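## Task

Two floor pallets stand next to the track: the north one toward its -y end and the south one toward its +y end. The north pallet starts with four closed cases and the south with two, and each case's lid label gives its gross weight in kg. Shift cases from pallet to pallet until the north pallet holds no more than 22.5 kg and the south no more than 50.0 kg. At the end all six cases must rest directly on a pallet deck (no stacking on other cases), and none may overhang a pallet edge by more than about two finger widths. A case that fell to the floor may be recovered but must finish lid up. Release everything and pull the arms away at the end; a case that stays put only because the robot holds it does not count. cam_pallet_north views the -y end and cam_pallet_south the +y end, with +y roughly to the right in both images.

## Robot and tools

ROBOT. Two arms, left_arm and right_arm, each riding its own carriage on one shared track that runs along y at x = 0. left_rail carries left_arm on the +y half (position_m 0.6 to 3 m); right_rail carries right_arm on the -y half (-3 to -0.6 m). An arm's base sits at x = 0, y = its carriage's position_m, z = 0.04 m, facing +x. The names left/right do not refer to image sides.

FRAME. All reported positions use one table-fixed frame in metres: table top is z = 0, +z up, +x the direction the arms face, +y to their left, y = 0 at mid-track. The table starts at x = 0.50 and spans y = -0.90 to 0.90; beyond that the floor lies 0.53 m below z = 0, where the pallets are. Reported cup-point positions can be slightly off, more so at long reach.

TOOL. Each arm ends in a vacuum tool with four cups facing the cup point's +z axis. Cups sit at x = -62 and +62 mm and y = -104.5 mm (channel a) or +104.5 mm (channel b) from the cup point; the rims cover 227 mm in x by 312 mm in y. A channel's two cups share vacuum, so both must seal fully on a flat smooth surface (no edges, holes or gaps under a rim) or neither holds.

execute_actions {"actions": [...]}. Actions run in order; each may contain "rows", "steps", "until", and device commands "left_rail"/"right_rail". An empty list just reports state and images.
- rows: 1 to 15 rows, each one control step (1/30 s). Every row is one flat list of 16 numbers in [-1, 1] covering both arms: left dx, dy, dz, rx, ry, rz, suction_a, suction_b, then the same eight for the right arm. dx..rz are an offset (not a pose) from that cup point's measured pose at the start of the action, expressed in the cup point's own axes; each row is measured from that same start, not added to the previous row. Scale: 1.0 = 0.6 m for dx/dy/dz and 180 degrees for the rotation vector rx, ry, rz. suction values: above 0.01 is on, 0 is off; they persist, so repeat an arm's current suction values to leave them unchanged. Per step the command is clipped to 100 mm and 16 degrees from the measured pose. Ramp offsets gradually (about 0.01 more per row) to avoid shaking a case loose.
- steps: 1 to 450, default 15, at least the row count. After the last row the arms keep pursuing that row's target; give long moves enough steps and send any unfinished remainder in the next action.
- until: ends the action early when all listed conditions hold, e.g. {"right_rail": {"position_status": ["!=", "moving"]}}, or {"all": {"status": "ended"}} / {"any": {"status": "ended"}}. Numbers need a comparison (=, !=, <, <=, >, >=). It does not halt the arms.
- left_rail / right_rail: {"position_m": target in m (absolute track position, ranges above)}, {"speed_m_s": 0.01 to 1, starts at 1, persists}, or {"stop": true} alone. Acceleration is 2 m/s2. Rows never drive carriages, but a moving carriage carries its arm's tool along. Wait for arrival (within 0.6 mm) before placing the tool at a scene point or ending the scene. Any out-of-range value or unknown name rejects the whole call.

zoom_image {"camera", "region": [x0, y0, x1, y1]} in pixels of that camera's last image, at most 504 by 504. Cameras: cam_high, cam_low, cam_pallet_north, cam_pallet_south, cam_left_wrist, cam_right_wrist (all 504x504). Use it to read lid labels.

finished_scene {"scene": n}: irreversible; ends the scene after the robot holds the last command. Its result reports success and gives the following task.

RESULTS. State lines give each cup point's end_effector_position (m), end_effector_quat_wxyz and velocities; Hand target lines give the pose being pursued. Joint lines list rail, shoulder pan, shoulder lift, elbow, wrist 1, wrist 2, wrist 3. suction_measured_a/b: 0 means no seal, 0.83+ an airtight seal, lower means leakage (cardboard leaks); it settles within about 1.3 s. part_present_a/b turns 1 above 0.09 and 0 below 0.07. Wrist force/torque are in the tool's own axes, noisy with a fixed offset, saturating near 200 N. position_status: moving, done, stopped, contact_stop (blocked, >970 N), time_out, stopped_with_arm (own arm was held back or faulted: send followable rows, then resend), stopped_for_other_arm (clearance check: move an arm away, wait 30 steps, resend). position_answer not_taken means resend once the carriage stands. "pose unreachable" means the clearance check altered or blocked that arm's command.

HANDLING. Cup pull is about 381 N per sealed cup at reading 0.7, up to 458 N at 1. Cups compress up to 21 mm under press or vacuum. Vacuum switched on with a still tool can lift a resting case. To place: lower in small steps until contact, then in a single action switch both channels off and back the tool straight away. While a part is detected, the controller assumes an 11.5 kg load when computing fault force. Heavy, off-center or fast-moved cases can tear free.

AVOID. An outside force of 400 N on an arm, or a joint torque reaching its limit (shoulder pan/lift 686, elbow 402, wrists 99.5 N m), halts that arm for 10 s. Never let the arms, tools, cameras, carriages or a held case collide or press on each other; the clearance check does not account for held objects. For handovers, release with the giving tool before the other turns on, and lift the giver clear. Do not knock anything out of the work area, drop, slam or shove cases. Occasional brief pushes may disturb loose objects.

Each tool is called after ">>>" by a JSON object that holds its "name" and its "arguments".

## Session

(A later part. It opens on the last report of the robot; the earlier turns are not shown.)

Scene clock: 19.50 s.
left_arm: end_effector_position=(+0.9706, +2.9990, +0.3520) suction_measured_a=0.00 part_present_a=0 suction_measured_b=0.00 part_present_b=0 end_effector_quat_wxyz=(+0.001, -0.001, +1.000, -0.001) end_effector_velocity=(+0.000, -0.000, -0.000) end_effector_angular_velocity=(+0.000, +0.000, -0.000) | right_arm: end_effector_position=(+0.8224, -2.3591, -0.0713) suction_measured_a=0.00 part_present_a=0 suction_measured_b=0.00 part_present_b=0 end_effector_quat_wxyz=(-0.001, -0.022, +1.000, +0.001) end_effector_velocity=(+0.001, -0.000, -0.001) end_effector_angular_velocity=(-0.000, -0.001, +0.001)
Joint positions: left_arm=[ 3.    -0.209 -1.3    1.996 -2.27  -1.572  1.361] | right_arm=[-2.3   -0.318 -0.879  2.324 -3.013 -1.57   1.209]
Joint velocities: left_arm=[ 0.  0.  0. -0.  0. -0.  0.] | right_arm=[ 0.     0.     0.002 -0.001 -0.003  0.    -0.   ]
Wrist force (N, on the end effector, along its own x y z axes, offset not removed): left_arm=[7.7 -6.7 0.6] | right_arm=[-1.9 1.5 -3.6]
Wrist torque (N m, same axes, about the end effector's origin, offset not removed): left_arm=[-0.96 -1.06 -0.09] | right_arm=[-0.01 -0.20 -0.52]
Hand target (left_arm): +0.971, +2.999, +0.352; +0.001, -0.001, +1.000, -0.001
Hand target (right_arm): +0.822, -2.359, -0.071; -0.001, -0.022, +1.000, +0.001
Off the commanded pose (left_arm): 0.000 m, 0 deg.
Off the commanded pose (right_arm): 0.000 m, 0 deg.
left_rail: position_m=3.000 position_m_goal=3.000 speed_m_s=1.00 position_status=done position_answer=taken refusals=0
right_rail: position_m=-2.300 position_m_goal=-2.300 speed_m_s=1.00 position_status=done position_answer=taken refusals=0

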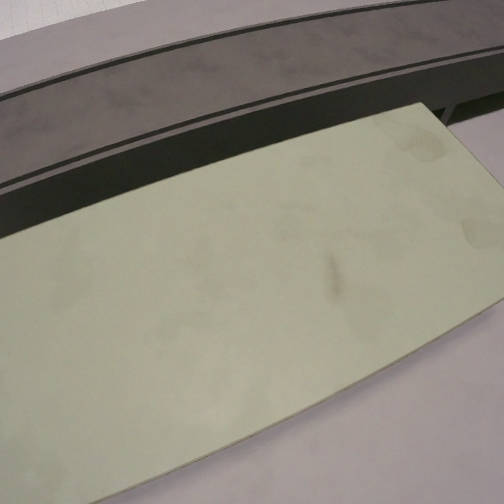

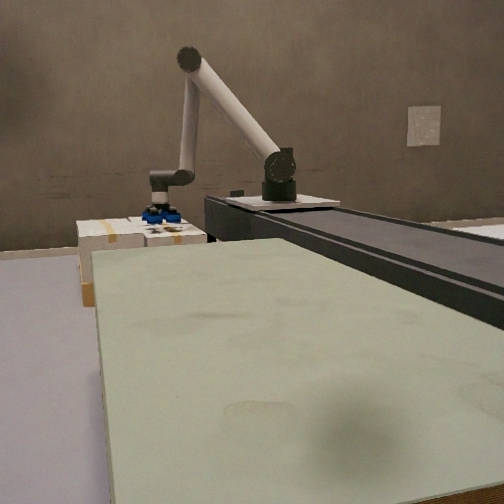

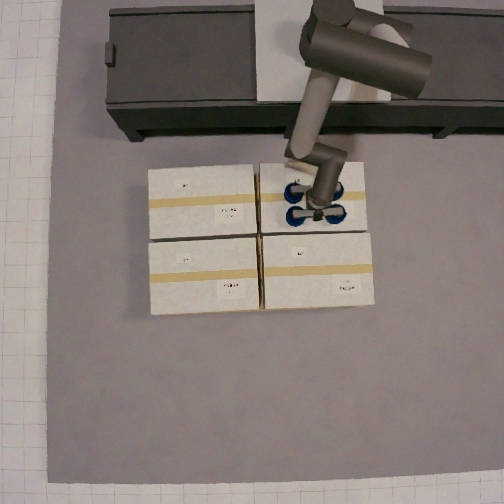

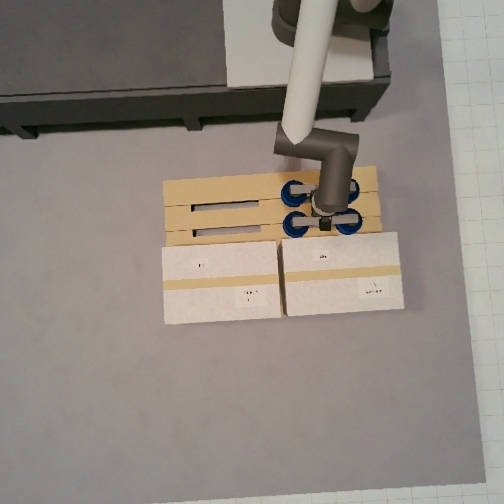

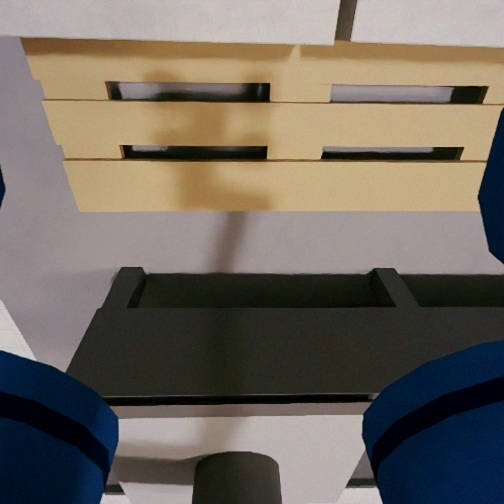

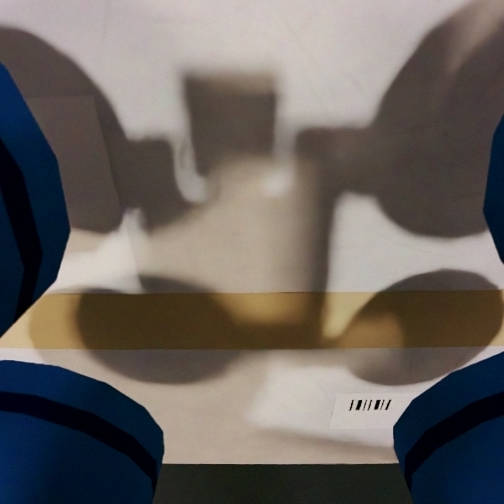

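>>> {"name": "execute_actions", "arguments": {"actions": [{"rows":[[0,0,0,0,0,0,0,0,0.03,-0.01,0.02,0,0,0,0,0],[0,0,0,0,0,0,0,0,0.06,-0.02,0.06,0,0,0,0,0]],"steps":15}]}}

>>> {"name": "zoom_image", "arguments": {"camera": "cam_pallet_north", "region": [240, 140, 390, 250]}}

>>> {"name": "zoom_image", "arguments": {"camera": "cam_low", "region": [110, 190, 230, 260]}}

Scene clock: 21.03 s.
left_arm: end_effector_position=(+0.9706, +2.9990, +0.3520) suction_measured_a=0.00 part_present_a=0 suction_measured_b=0.00 part_present_b=0 end_effector_quat_wxyz=(+0.001, -0.001, +1.000, -0.001) end_effector_velocity=(+0.000, -0.000, -0.000) end_effector_angular_velocity=(+0.000, +0.000, -0.000) | right_arm: end_effector_position=(+0.7871, -2.3724, -0.1069) suction_measured_a=0.00 part_present_a=0 suction_measured_b=0.00 part_present_b=0 end_effector_quat_wxyz=(-0.001, -0.022, +1.000, +0.001) end_effector_velocity=(-0.002, -0.001, -0.003) end_effector_angular_velocity=(-0.000, -0.003, +0.000)
Joint positions: left_arm=[ 3.    -0.209 -1.3    1.996 -2.27  -1.572  1.361] | right_arm=[-2.3   -0.349 -0.826  2.367 -3.109 -1.57   1.178]
Joint velocities: left_arm=[ 0. -0.  0. -0.  0. -0.  0.] | right_arm=[ 0.    -0.003  0.005  0.003 -0.011  0.001 -0.003]
Wrist force (N, on the end effector, along its own x y z axes, offset not removed): left_arm=[7.1 -1.2 -0.2] | right_arm=[2.3 0.8 1.5]
Wrist torque (N m, same axes, about the end effector's origin, offset not removed): left_arm=[-0.20 -1.09 -0.14] | right_arm=[0.08 -0.66 -0.57]
Hand target (left_arm): +0.971, +2.999, +0.352; +0.001, -0.001, +1.000, -0.001
Hand target (right_arm): +0.787, -2.372, -0.107; -0.001, -0.022, +1.000, +0.001
Off the commanded pose (left_arm): 0.000 m, 0 deg.
Off the commanded pose (right_arm): 0.000 m, 0 deg.
left_rail: position_m=3.000 position_m_goal=3.000 speed_m_s=1.00 position_status=done position_answer=taken refusals=0
right_rail: position_m=-2.300 position_m_goal=-2.300 speed_m_s=1.00 position_status=done position_answer=taken refusals=0

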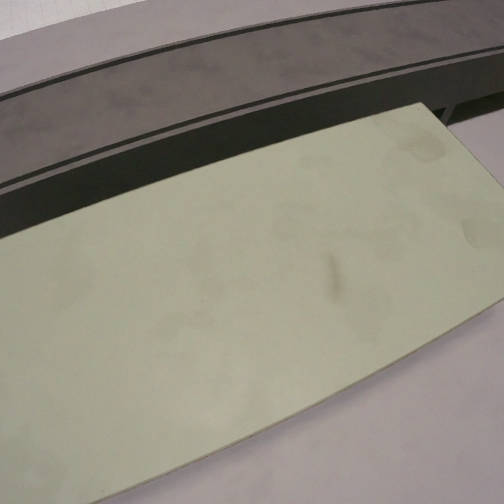

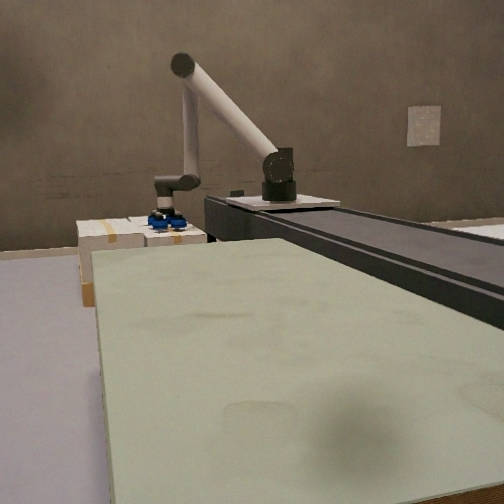

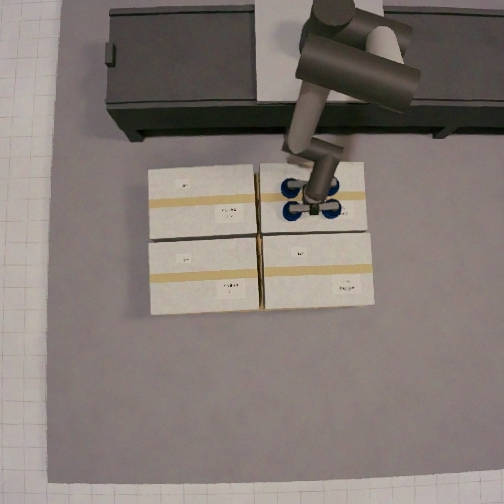

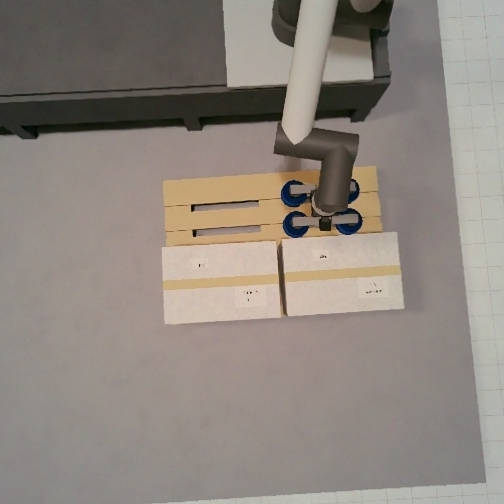

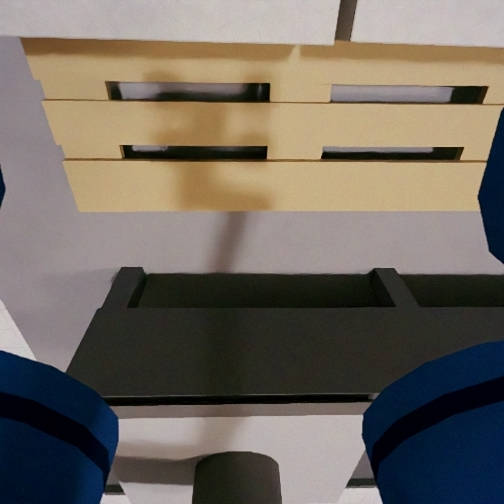

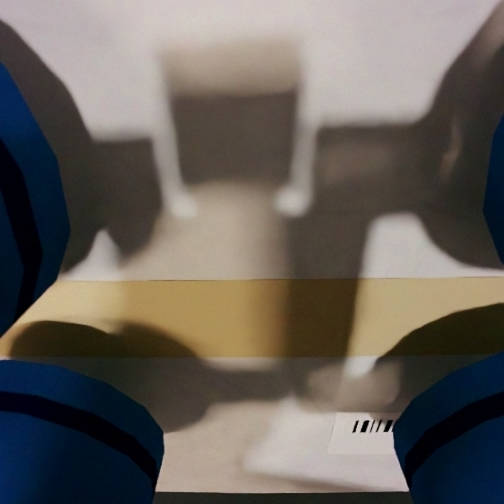

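Region (240, 140, 390, 250) of cam_pallet_north's 504x504 image, scaled by 3.360, with more detail than that image has; it fills the top 370 rows of this view, and the rest is white.

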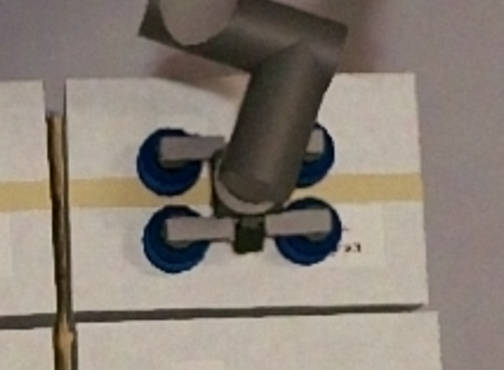

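Region (110, 190, 230, 260) of cam_low's 504x504 image, scaled by 4.200, with more detail than that image has; it fills the top 294 rows of this view, and the rest is white.

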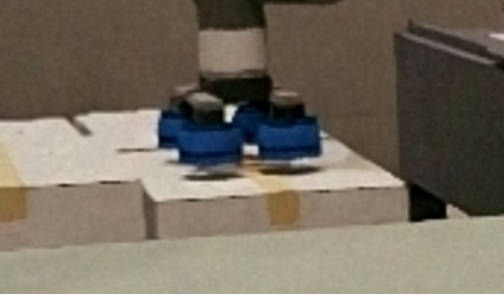

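>>> {"name": "execute_actions", "arguments": {"actions": [{"rows":[[0,0,0,0,0,0,0,0,0.01,0.005,0.01,0,0,0,0,0],[0,0,0,0,0,0,0,0,0.017,0.01,0.02,0,0,0,0,0],[0,0,0,0,0,0,0,0,0.017,0.01,0.03,0,0,0,1,1],[0,0,0,0,0,0,0,0,0.017,0.01,0.04,0,0,0,1,1]],"steps":25}]}}

Scene clock: 22.93 s.
left_arm: end_effector_position=(+0.9706, +2.9990, +0.3520) suction_measured_a=0.00 part_present_a=0 suction_measured_b=0.00 part_present_b=0 end_effector_quat_wxyz=(+0.001, -0.001, +1.000, -0.001) end_effector_velocity=(-0.000, +0.000, +0.000) end_effector_angular_velocity=(-0.000, -0.000, +0.000) | right_arm: end_effector_position=(+0.7766, -2.3669, -0.1308) suction_measured_a=0.00 part_present_a=0 suction_measured_b=0.00 part_present_b=0 end_effector_quat_wxyz=(-0.001, -0.022, +1.000, +0.001) end_effector_velocity=(-0.000, +0.000, -0.000) end_effector_angular_velocity=(+0.000, +0.000, +0.000)
Joint positions: left_arm=[ 3.    -0.209 -1.3    1.996 -2.27  -1.572  1.361] | right_arm=[-2.3   -0.347 -0.786  2.377 -3.159 -1.57   1.18 ]
Joint velocities: left_arm=[ 0.  0. -0.  0. -0. -0.  0.] | right_arm=[ 0.  0.  0. -0. -0. -0.  0.]
Wrist force (N, on the end effector, along its own x y z axes, offset not removed): left_arm=[4.0 -2.7 -3.0] | right_arm=[-2.4 -3.0 -3.0]
Wrist torque (N m, same axes, about the end effector's origin, offset not removed): left_arm=[-0.47 -0.68 -0.12] | right_arm=[-0.71 -0.19 -0.42]
Hand target (left_arm): +0.971, +2.999, +0.352; +0.001, -0.001, +1.000, -0.001
Hand target (right_arm): +0.777, -2.367, -0.131; -0.001, -0.022, +1.000, +0.001
Off the commanded pose (left_arm): 0.000 m, 0 deg.
Off the commanded pose (right_arm): 0.000 m, 0 deg.
left_rail: position_m=3.000 position_m_goal=3.000 speed_m_s=1.00 position_status=done position_answer=taken refusals=0
right_rail: position_m=-2.300 position_m_goal=-2.300 speed_m_s=1.00 position_status=done position_answer=taken refusals=0

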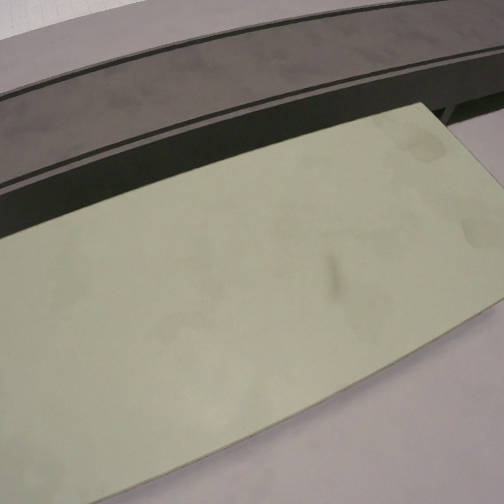

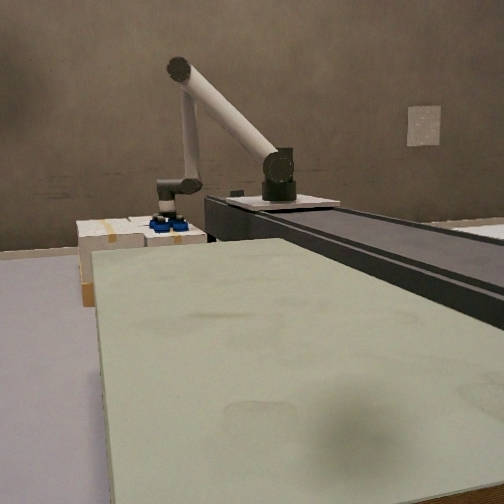

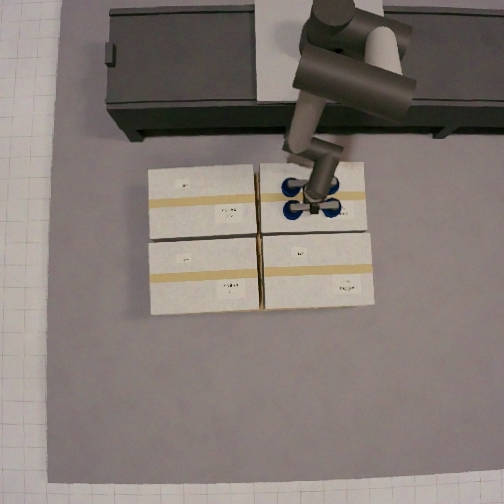

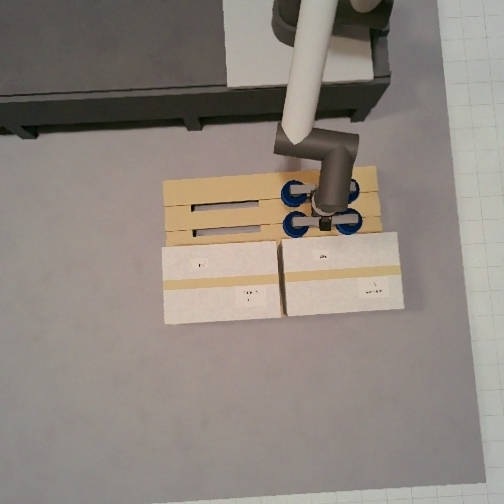

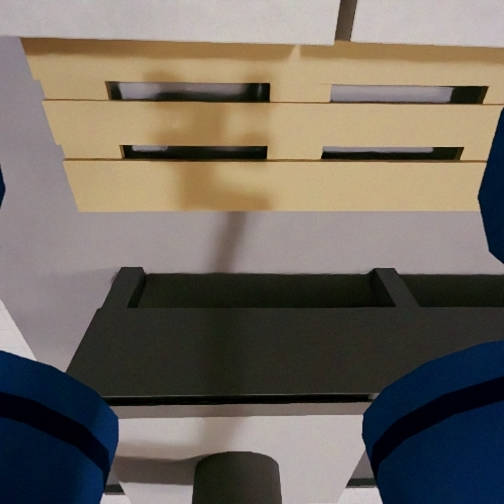

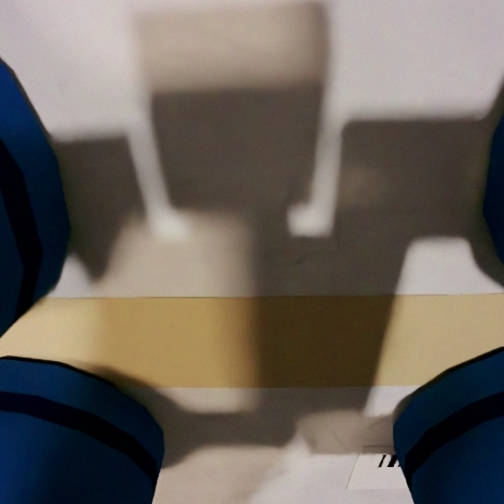

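>>> {"name": "execute_actions", "arguments": {"actions": [{"rows":[[0,0,0,0,0,0,0,0,0,0,0.01,0,0,0,1,1],[0,0,0,0,0,0,0,0,0,0,0.025,0,0,0,1,1]],"steps":20}]}}

Scene clock: 23.97 s.
left_arm: end_effector_position=(+0.9706, +2.9990, +0.3520) suction_measured_a=0.00 part_present_a=0 suction_measured_b=0.00 part_present_b=0 end_effector_quat_wxyz=(+0.001, -0.001, +1.000, -0.001) end_effector_velocity=(+0.000, -0.000, +0.000) end_effector_angular_velocity=(-0.000, -0.000, -0.000) | right_arm: end_effector_position=(+0.7766, -2.3668, -0.1458) suction_measured_a=0.90 part_present_a=1 suction_measured_b=0.90 part_present_b=1 end_effector_quat_wxyz=(-0.001, -0.022, +1.000, +0.001) end_effector_velocity=(+0.000, -0.000, -0.000) end_effector_angular_velocity=(-0.000, -0.000, -0.000)
Joint positions: left_arm=[ 3.    -0.209 -1.3    1.996 -2.27  -1.572  1.361] | right_arm=[-2.3   -0.347 -0.761  2.373 -3.179 -1.57   1.18 ]
Joint velocities: left_arm=[ 0. -0. -0. -0. -0. -0.  0.] | right_arm=[ 0.  0.  0. -0. -0. -0.  0.]
Wrist force (N, on the end effector, along its own x y z axes, offset not removed): left_arm=[3.9 -0.7 -3.2] | right_arm=[-4.0 5.6 10.2]
Wrist torque (N m, same axes, about the end effector's origin, offset not removed): left_arm=[-0.07 -0.65 -0.14] | right_arm=[-2.46 -2.23 -0.56]
Hand target (left_arm): +0.971, +2.999, +0.352; +0.001, -0.001, +1.000, -0.001
Hand target (right_arm): +0.777, -2.367, -0.146; -0.001, -0.022, +1.000, +0.001
Off the commanded pose (left_arm): 0.000 m, 0 deg.
Off the commanded pose (right_arm): 0.000 m, 0 deg.
left_rail: position_m=3.000 position_m_goal=3.000 speed_m_s=1.00 position_status=done position_answer=taken refusals=0
right_rail: position_m=-2.300 position_m_goal=-2.300 speed_m_s=1.00 position_status=done position_answer=taken refusals=0

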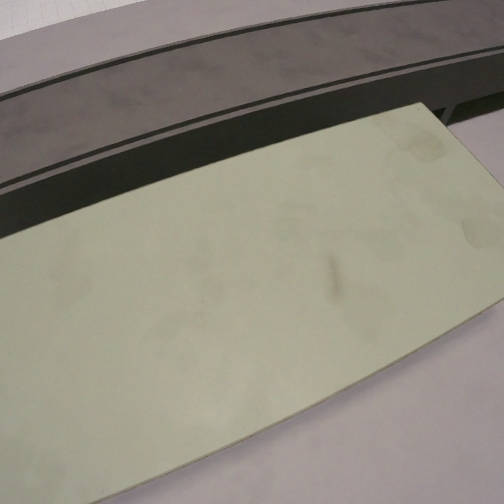

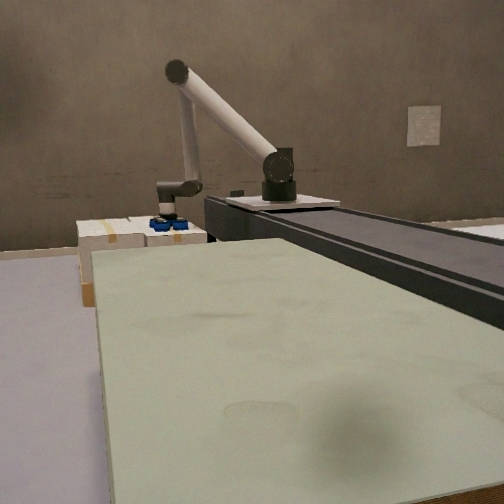

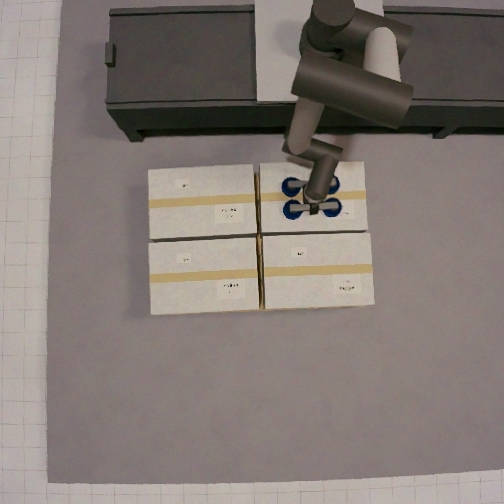

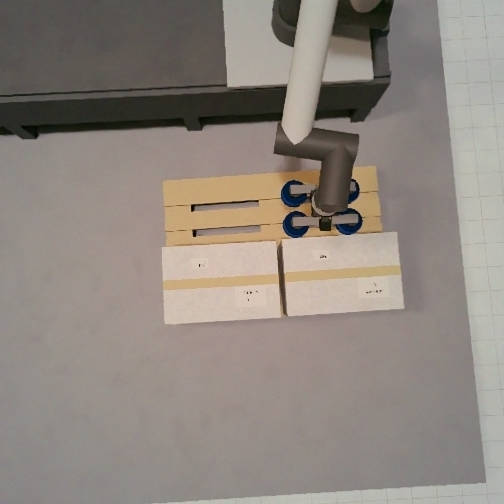

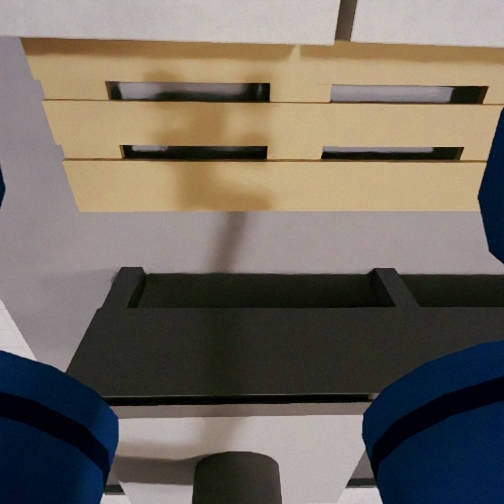

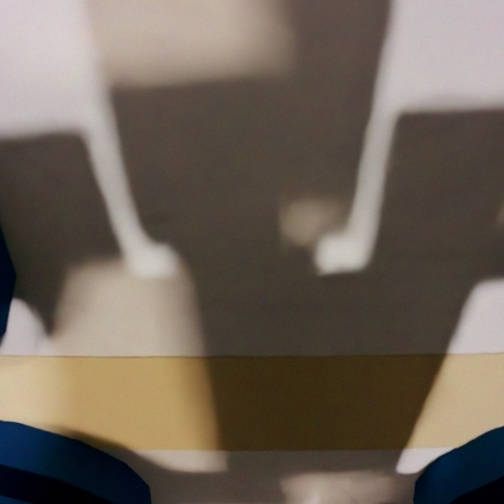

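>>> {"name": "execute_actions", "arguments": {"actions": [{"left_rail":{"position_m":1.5},"rows":[[0,0,0,0,0,0,0,0,0,0,-0.01,0,0,0,1,1],[0,0,0,0,0,0,0,0,0,0,-0.02,0,0,0,1,1],[0,0,0,0,0,0,0,0,0,0,-0.04,0,0,0,1,1],[0,0,0,0,0,0,0,0,0,0,-0.06,0,0,0,1,1],[0,0,0,0,0,0,0,0,0,0,-0.09,0,0,0,1,1],[0,0,0,0,0,0,0,0,0,0,-0.12,0,0,0,1,1],[0,0,0,0,0,0,0,0,0,0,-0.15,0,0,0,1,1],[0,0,0,0,0,0,0,0,0,0,-0.19,0,0,0,1,1],[0,0,0,0,0,0,0,0,0,0,-0.23,0,0,0,1,1],[0,0,0,0,0,0,0,0,0,0,-0.27,0,0,0,1,1],[0,0,0,0,0,0,0,0,0,0,-0.31,0,0,0,1,1],[0,0,0,0,0,0,0,0,0,0,-0.35,0,0,0,1,1],[0,0,0,0,0,0,0,0,0,0,-0.4,0,0,0,1,1],[0,0,0,0,0,0,0,0,0,0,-0.5,0,0,0,1,1],[0.1,0,-0.25,0,0,-0.014,0,0,-0.05,0,-0.78,0,0,0,1,1]],"steps":45},{"right_rail":{"position_m":-0.6},"steps":120,"until":{"all":{"status":"ended"}}},{"rows":[[0,0,0,0,0,0,0,0,0,0.02,0,0,0,0,1,1],[0,0,0,0,0,0,0,0,0,0.05,0,0,0,0,1,1],[0,0,0,0,0,0,0,0,0,0.09,0,0,0,0,1,1],[0,0,0,0,0,0,0,0,0,0.14,0,0,0,0,1,1],[0,0,0,0,0,0,0,0,-0.02,0.2,0,0,0,0,1,1],[0,0,0,0,0,0,0,0,-0.04,0.3,0,0,0,0,1,1],[0,0,0,0,0,0,0,0,-0.15,1.0,0.07,0,0,0,1,1]],"steps":50}]}}

Scene clock: 31.73 s.
left_arm: end_effector_position=(+0.9103, +1.4990, +0.5020) suction_measured_a=0.00 part_present_a=0 suction_measured_b=0.00 part_present_b=0 end_effector_quat_wxyz=(+0.001, -0.023, +1.000, -0.001) end_effector_velocity=(+0.000, -0.000, -0.000) end_effector_angular_velocity=(+0.000, +0.000, -0.000) | right_arm: end_effector_position=(+0.8707, -0.0631, +0.2789) suction_measured_a=0.91 part_present_a=1 suction_measured_b=0.91 part_present_b=1 end_effector_quat_wxyz=(-0.002, -0.022, +1.000, +0.000) end_effector_velocity=(+0.000, +0.001, +0.000) end_effector_angular_velocity=(+0.000, -0.000, +0.000)
Joint positions: left_arm=[ 1.5   -0.223 -1.472  1.964 -2.066 -1.572  1.303] | right_arm=[-0.6    0.354 -1.188  1.96  -2.34  -1.569  1.881]
Joint velocities: left_arm=[ 0. -0.  0. -0. -0. -0. -0.] | right_arm=[ 0.     0.001  0.001 -0.001  0.    -0.     0.   ]
Wrist force (N, on the end effector, along its own x y z axes, offset not removed): left_arm=[3.3 0.2 0.1] | right_arm=[-1.4 2.5 8.8]
Wrist torque (N m, same axes, about the end effector's origin, offset not removed): left_arm=[-0.09 -0.67 -0.21] | right_arm=[-2.13 -2.18 -0.54]
Hand target (left_arm): +0.910, +1.499, +0.502; +0.001, -0.023, +1.000, -0.001
Hand target (right_arm): +0.871, -0.063, +0.279; -0.002, -0.022, +1.000, +0.000
Off the commanded pose (left_arm): 0.000 m, 0 deg.
Off the commanded pose (right_arm): 0.002 m, 0 deg.
left_rail: position_m=1.500 position_m_goal=1.500 speed_m_s=1.00 position_status=done position_answer=taken refusals=0
right_rail: position_m=-0.600 position_m_goal=-0.600 speed_m_s=1.00 position_status=done position_answer=taken refusals=0

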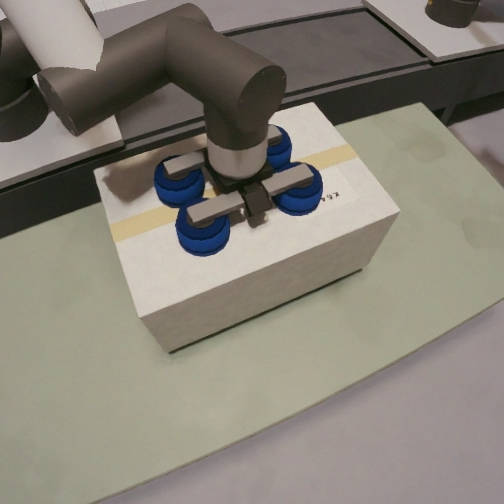

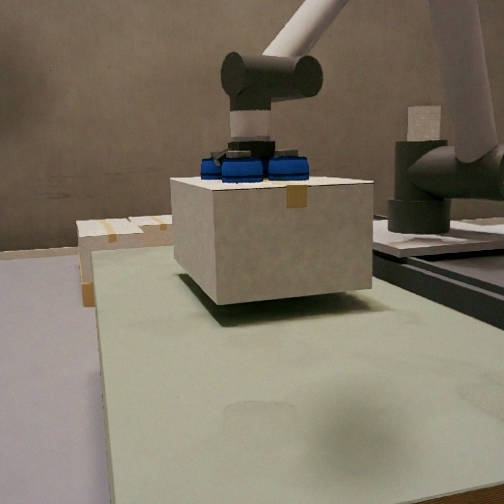

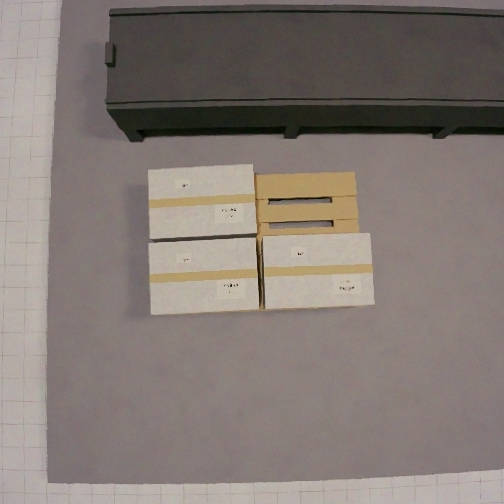

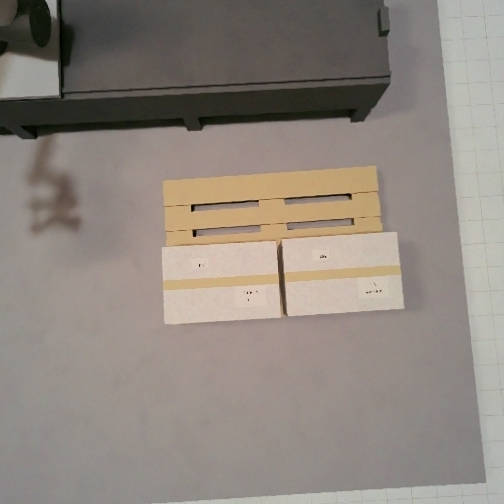

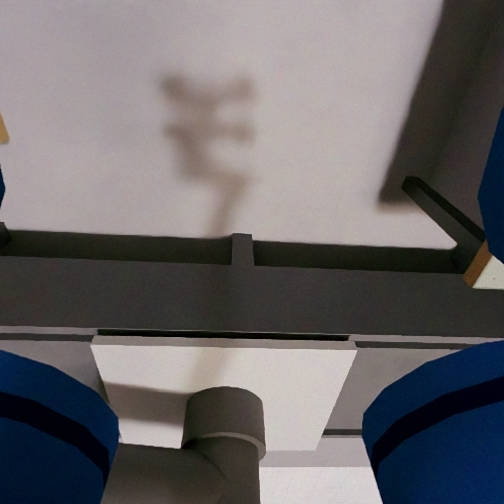

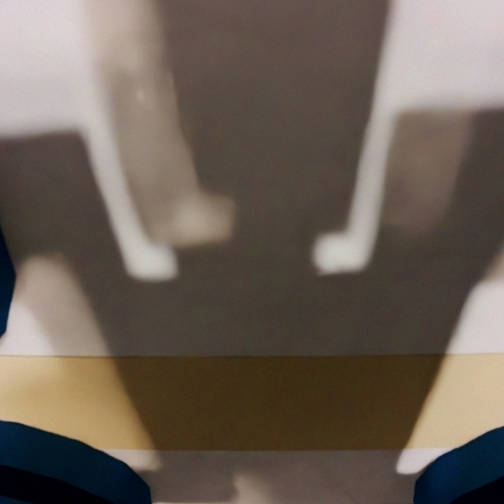

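Lower to 0.245.

>>> {"name": "execute_actions", "arguments": {"actions": [{"rows":[[0,0,0,0,0,0,0,0,0,0,0.01,0,0,0,1,1],[0,0,0,0,0,0,0,0,0,0,0.02,0,0,0,1,1],[0,0,0,0,0,0,0,0,0,0,0.03,0,0,0,1,1],[0,0,0,0,0,0,0,0,0,0,0.04,0,0,0,1,1],[0,0,0,0,0,0,0,0,0,0,0.05,0,0,0,1,1],[0,0,0,0,0,0,0,0,0,0,0.057,0,0,0,1,1]],"steps":15}]}}

Scene clock: 32.90 s.
left_arm: end_effector_position=(+0.9103, +1.4990, +0.5020) suction_measured_a=0.00 part_present_a=0 suction_measured_b=0.00 part_present_b=0 end_effector_quat_wxyz=(+0.001, -0.023, +1.000, -0.001) end_effector_velocity=(+0.000, -0.000, -0.000) end_effector_angular_velocity=(+0.000, +0.000, -0.000) | right_arm: end_effector_position=(+0.8705, -0.0631, +0.2452) suction_measured_a=0.91 part_present_a=1 suction_measured_b=0.91 part_present_b=1 end_effector_quat_wxyz=(-0.002, -0.022, +1.000, +0.000) end_effector_velocity=(+0.001, +0.000, -0.005) end_effector_angular_velocity=(+0.001, -0.002, -0.000)
Joint positions: left_arm=[ 1.5   -0.223 -1.472  1.964 -2.066 -1.572  1.303] | right_arm=[-0.6    0.354 -1.158  1.976 -2.386 -1.569  1.881]
Joint velocities: left_arm=[ 0. -0.  0. -0.  0. -0. -0.] | right_arm=[ 0.    -0.     0.005  0.002 -0.009  0.     0.   ]
Wrist force (N, on the end effector, along its own x y z axes, offset not removed): left_arm=[4.0 -2.1 -3.6] | right_arm=[5.4 4.8 11.9]
Wrist torque (N m, same axes, about the end effector's origin, offset not removed): left_arm=[-0.39 -0.66 -0.23] | right_arm=[-1.90 -3.33 -0.50]
Hand target (left_arm): +0.910, +1.499, +0.502; +0.001, -0.023, +1.000, -0.001
Hand target (right_arm): +0.871, -0.063, +0.245; -0.002, -0.022, +1.000, +0.000
Off the commanded pose (left_arm): 0.000 m, 0 deg.
Off the commanded pose (right_arm): 0.000 m, 0 deg.
left_rail: position_m=1.500 position_m_goal=1.500 speed_m_s=1.00 position_status=done position_answer=taken refusals=0
right_rail: position_m=-0.600 position_m_goal=-0.600 speed_m_s=1.00 position_status=done position_answer=taken refusals=0

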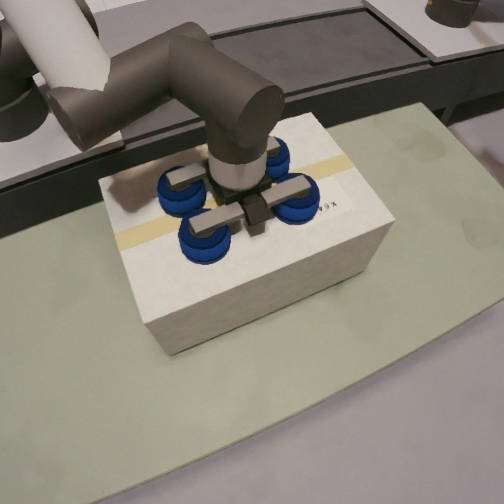

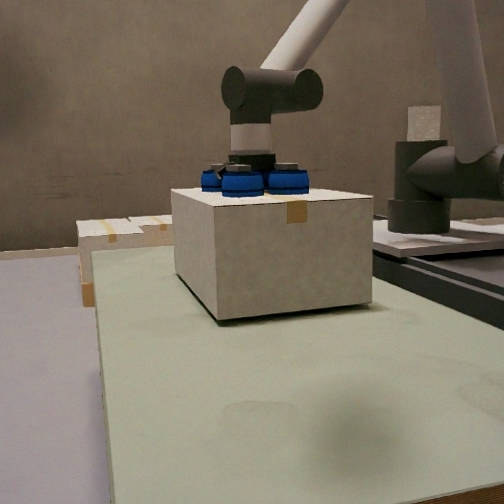

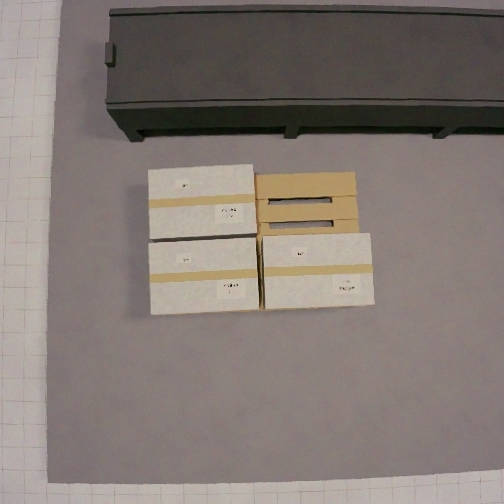

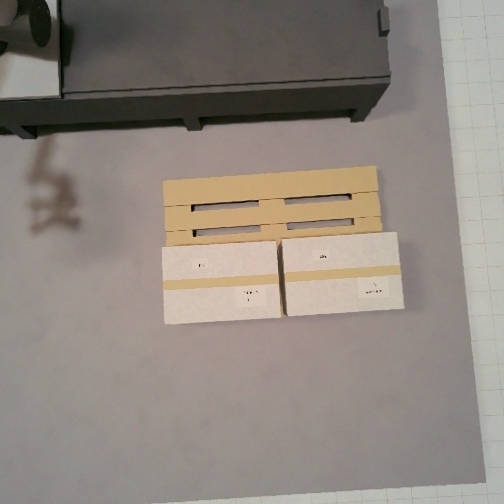

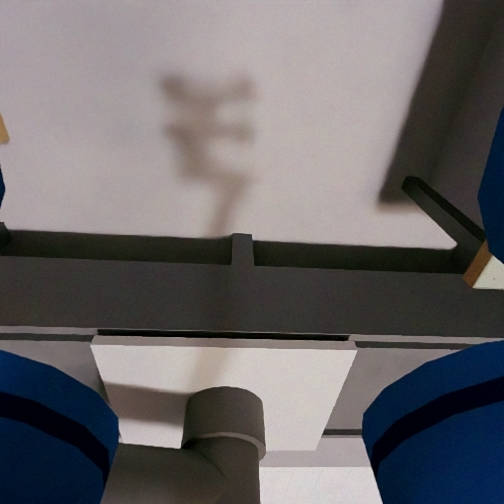

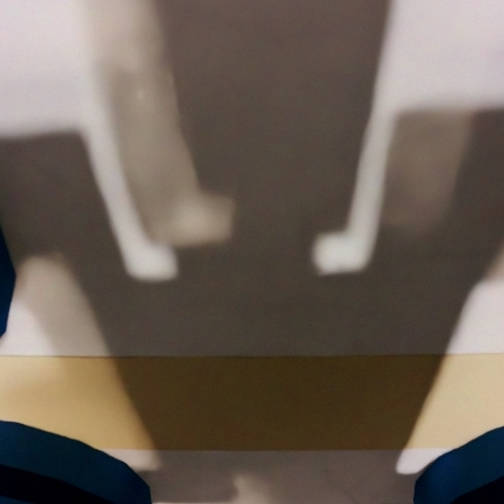

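>>> {"name": "execute_actions", "arguments": {"actions": [{"rows":[[0,0,0,0,0,0,0,0,0,0,0.005,0,0,0,1,1],[0,0,0,0,0,0,0,0,0,0,0.01,0,0,0,1,1],[0,0,0,0,0,0,0,0,0,0,0.013,0,0,0,1,1]],"steps":12}]}}

Scene clock: 33.70 s.
left_arm: end_effector_position=(+0.9103, +1.4990, +0.5020) suction_measured_a=0.00 part_present_a=0 suction_measured_b=0.00 part_present_b=0 end_effector_quat_wxyz=(+0.001, -0.023, +1.000, -0.001) end_effector_velocity=(+0.000, -0.000, -0.000) end_effector_angular_velocity=(+0.000, +0.000, +0.000) | right_arm: end_effector_position=(+0.8705, -0.0632, +0.2375) suction_measured_a=0.91 part_present_a=1 suction_measured_b=0.91 part_present_b=1 end_effector_quat_wxyz=(-0.002, -0.022, +1.000, +0.000) end_effector_velocity=(+0.000, +0.000, -0.002) end_effector_angular_velocity=(+0.000, -0.000, +0.000)
Joint positions: left_arm=[ 1.5   -0.223 -1.472  1.964 -2.066 -1.572  1.303] | right_arm=[-0.6    0.354 -1.151  1.979 -2.396 -1.569  1.881]
Joint velocities: left_arm=[ 0. -0.  0. -0.  0.  0. -0.] | right_arm=[ 0.    -0.     0.002  0.001 -0.003  0.    -0.   ]
Wrist force (N, on the end effector, along its own x y z axes, offset not removed): left_arm=[7.6 -0.5 -2.0] | right_arm=[-2.6 3.2 12.7]
Wrist torque (N m, same axes, about the end effector's origin, offset not removed): left_arm=[-0.13 -1.11 -0.06] | right_arm=[-2.10 -1.90 -0.72]
Hand target (left_arm): +0.910, +1.499, +0.502; +0.001, -0.023, +1.000, -0.001
Hand target (right_arm): +0.870, -0.063, +0.237; -0.002, -0.022, +1.000, +0.000
Off the commanded pose (left_arm): 0.000 m, 0 deg.
Off the commanded pose (right_arm): 0.000 m, 0 deg.
left_rail: position_m=1.500 position_m_goal=1.500 speed_m_s=1.00 position_status=done position_answer=taken refusals=0
right_rail: position_m=-0.600 position_m_goal=-0.600 speed_m_s=1.00 position_status=done position_answer=taken refusals=0

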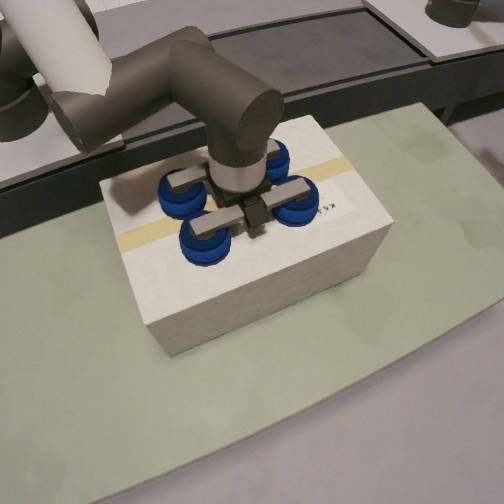

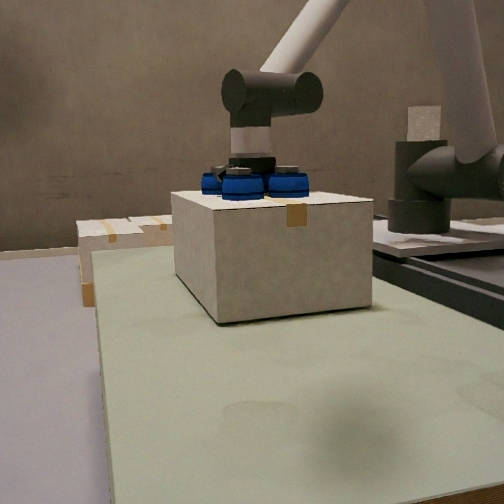

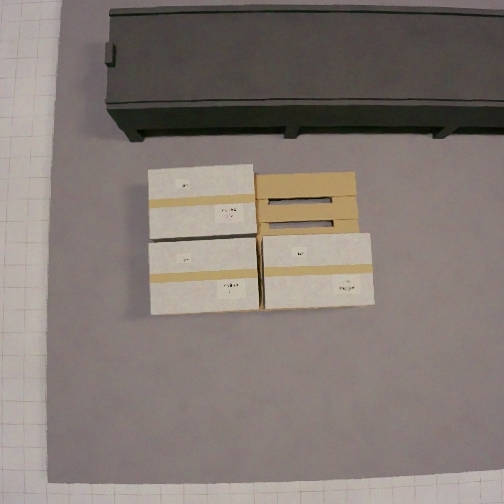

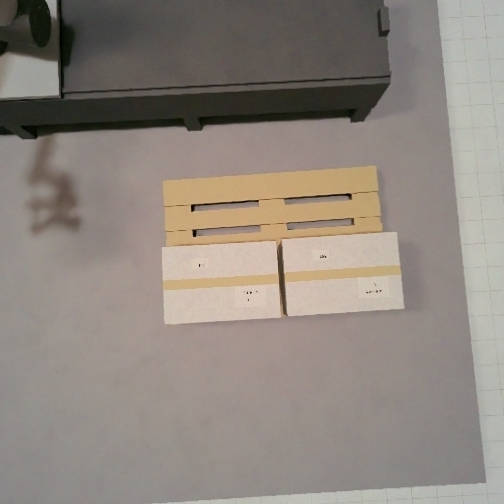

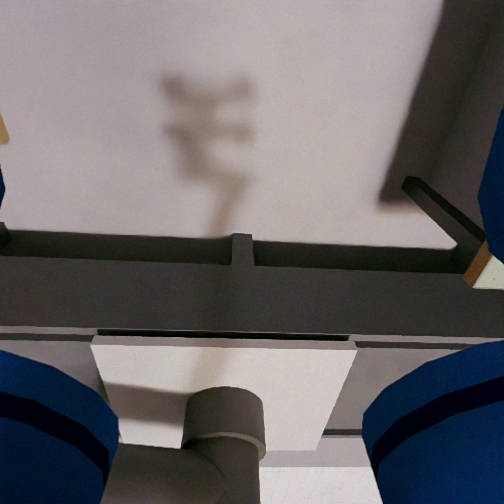

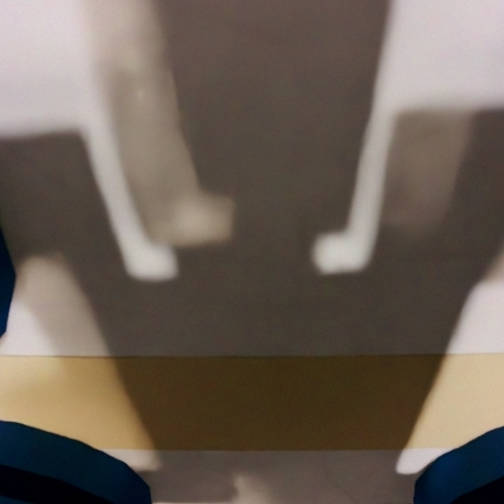

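>>> {"name": "execute_actions", "arguments": {"actions": [{"rows":[[0,0,0,0,0,0,0,0,0,0,0.004,0,0,0,1,1],[0,0,0,0,0,0,0,0,0,0,0.008,0,0,0,1,1]],"steps":10}]}}

Scene clock: 34.43 s.
left_arm: end_effector_position=(+0.9103, +1.4990, +0.5020) suction_measured_a=0.00 part_present_a=0 suction_measured_b=0.00 part_present_b=0 end_effector_quat_wxyz=(+0.001, -0.023, +1.000, -0.001) end_effector_velocity=(+0.000, -0.000, -0.000) end_effector_angular_velocity=(+0.000, +0.000, +0.000) | right_arm: end_effector_position=(+0.8705, -0.0632, +0.2329) suction_measured_a=0.91 part_present_a=1 suction_measured_b=0.91 part_present_b=1 end_effector_quat_wxyz=(-0.002, -0.022, +1.000, +0.000) end_effector_velocity=(+0.000, +0.000, -0.002) end_effector_angular_velocity=(+0.000, -0.001, -0.000)
Joint positions: left_arm=[ 1.5   -0.223 -1.472  1.964 -2.066 -1.572  1.303] | right_arm=[-0.6    0.354 -1.146  1.981 -2.403 -1.569  1.881]
Joint velocities: left_arm=[ 0. -0.  0. -0.  0.  0. -0.] | right_arm=[ 0.     0.     0.002  0.001 -0.004 -0.     0.   ]
Wrist force (N, on the end effector, along its own x y z axes, offset not removed): left_arm=[5.4 -1.3 -3.3] | right_arm=[0.0 1.0 8.7]
Wrist torque (N m, same axes, about the end effector's origin, offset not removed): left_arm=[-0.25 -0.88 -0.20] | right_arm=[-2.27 -2.79 -0.35]
Hand target (left_arm): +0.910, +1.499, +0.502; +0.001, -0.023, +1.000, -0.001
Hand target (right_arm): +0.871, -0.063, +0.233; -0.002, -0.022, +1.000, +0.000
Off the commanded pose (left_arm): 0.000 m, 0 deg.
Off the commanded pose (right_arm): 0.000 m, 0 deg.
left_rail: position_m=1.500 position_m_goal=1.500 speed_m_s=1.00 position_status=done position_answer=taken refusals=0
right_rail: position_m=-0.600 position_m_goal=-0.600 speed_m_s=1.00 position_status=done position_answer=taken refusals=0

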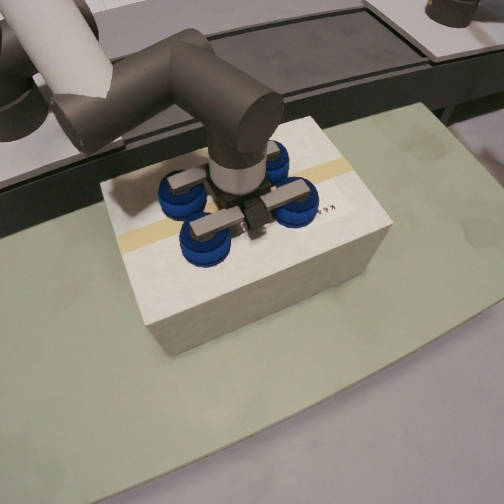

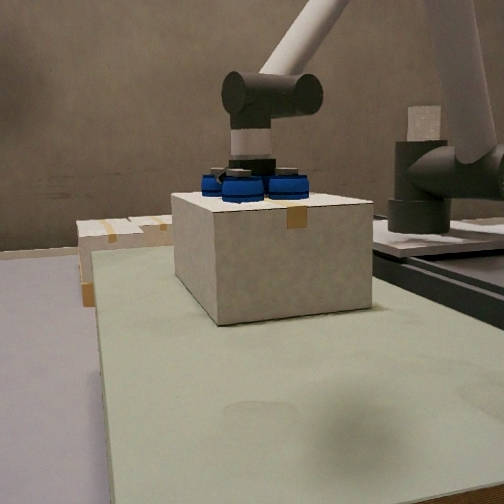

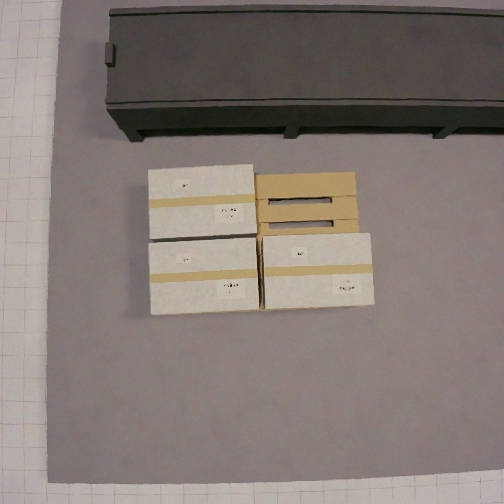

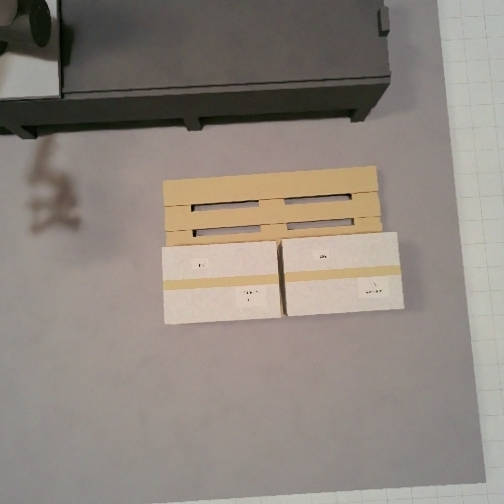

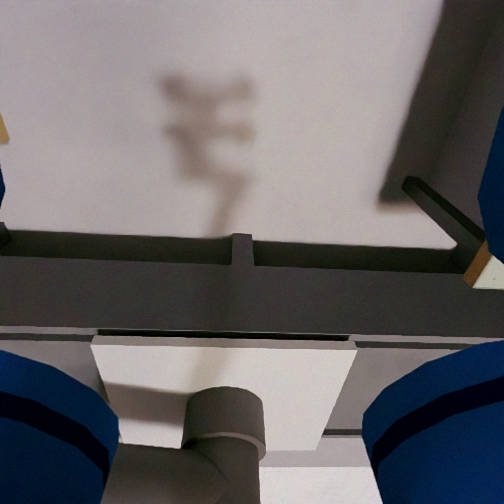

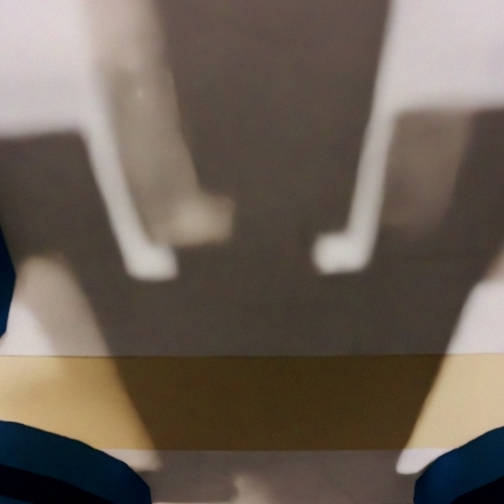

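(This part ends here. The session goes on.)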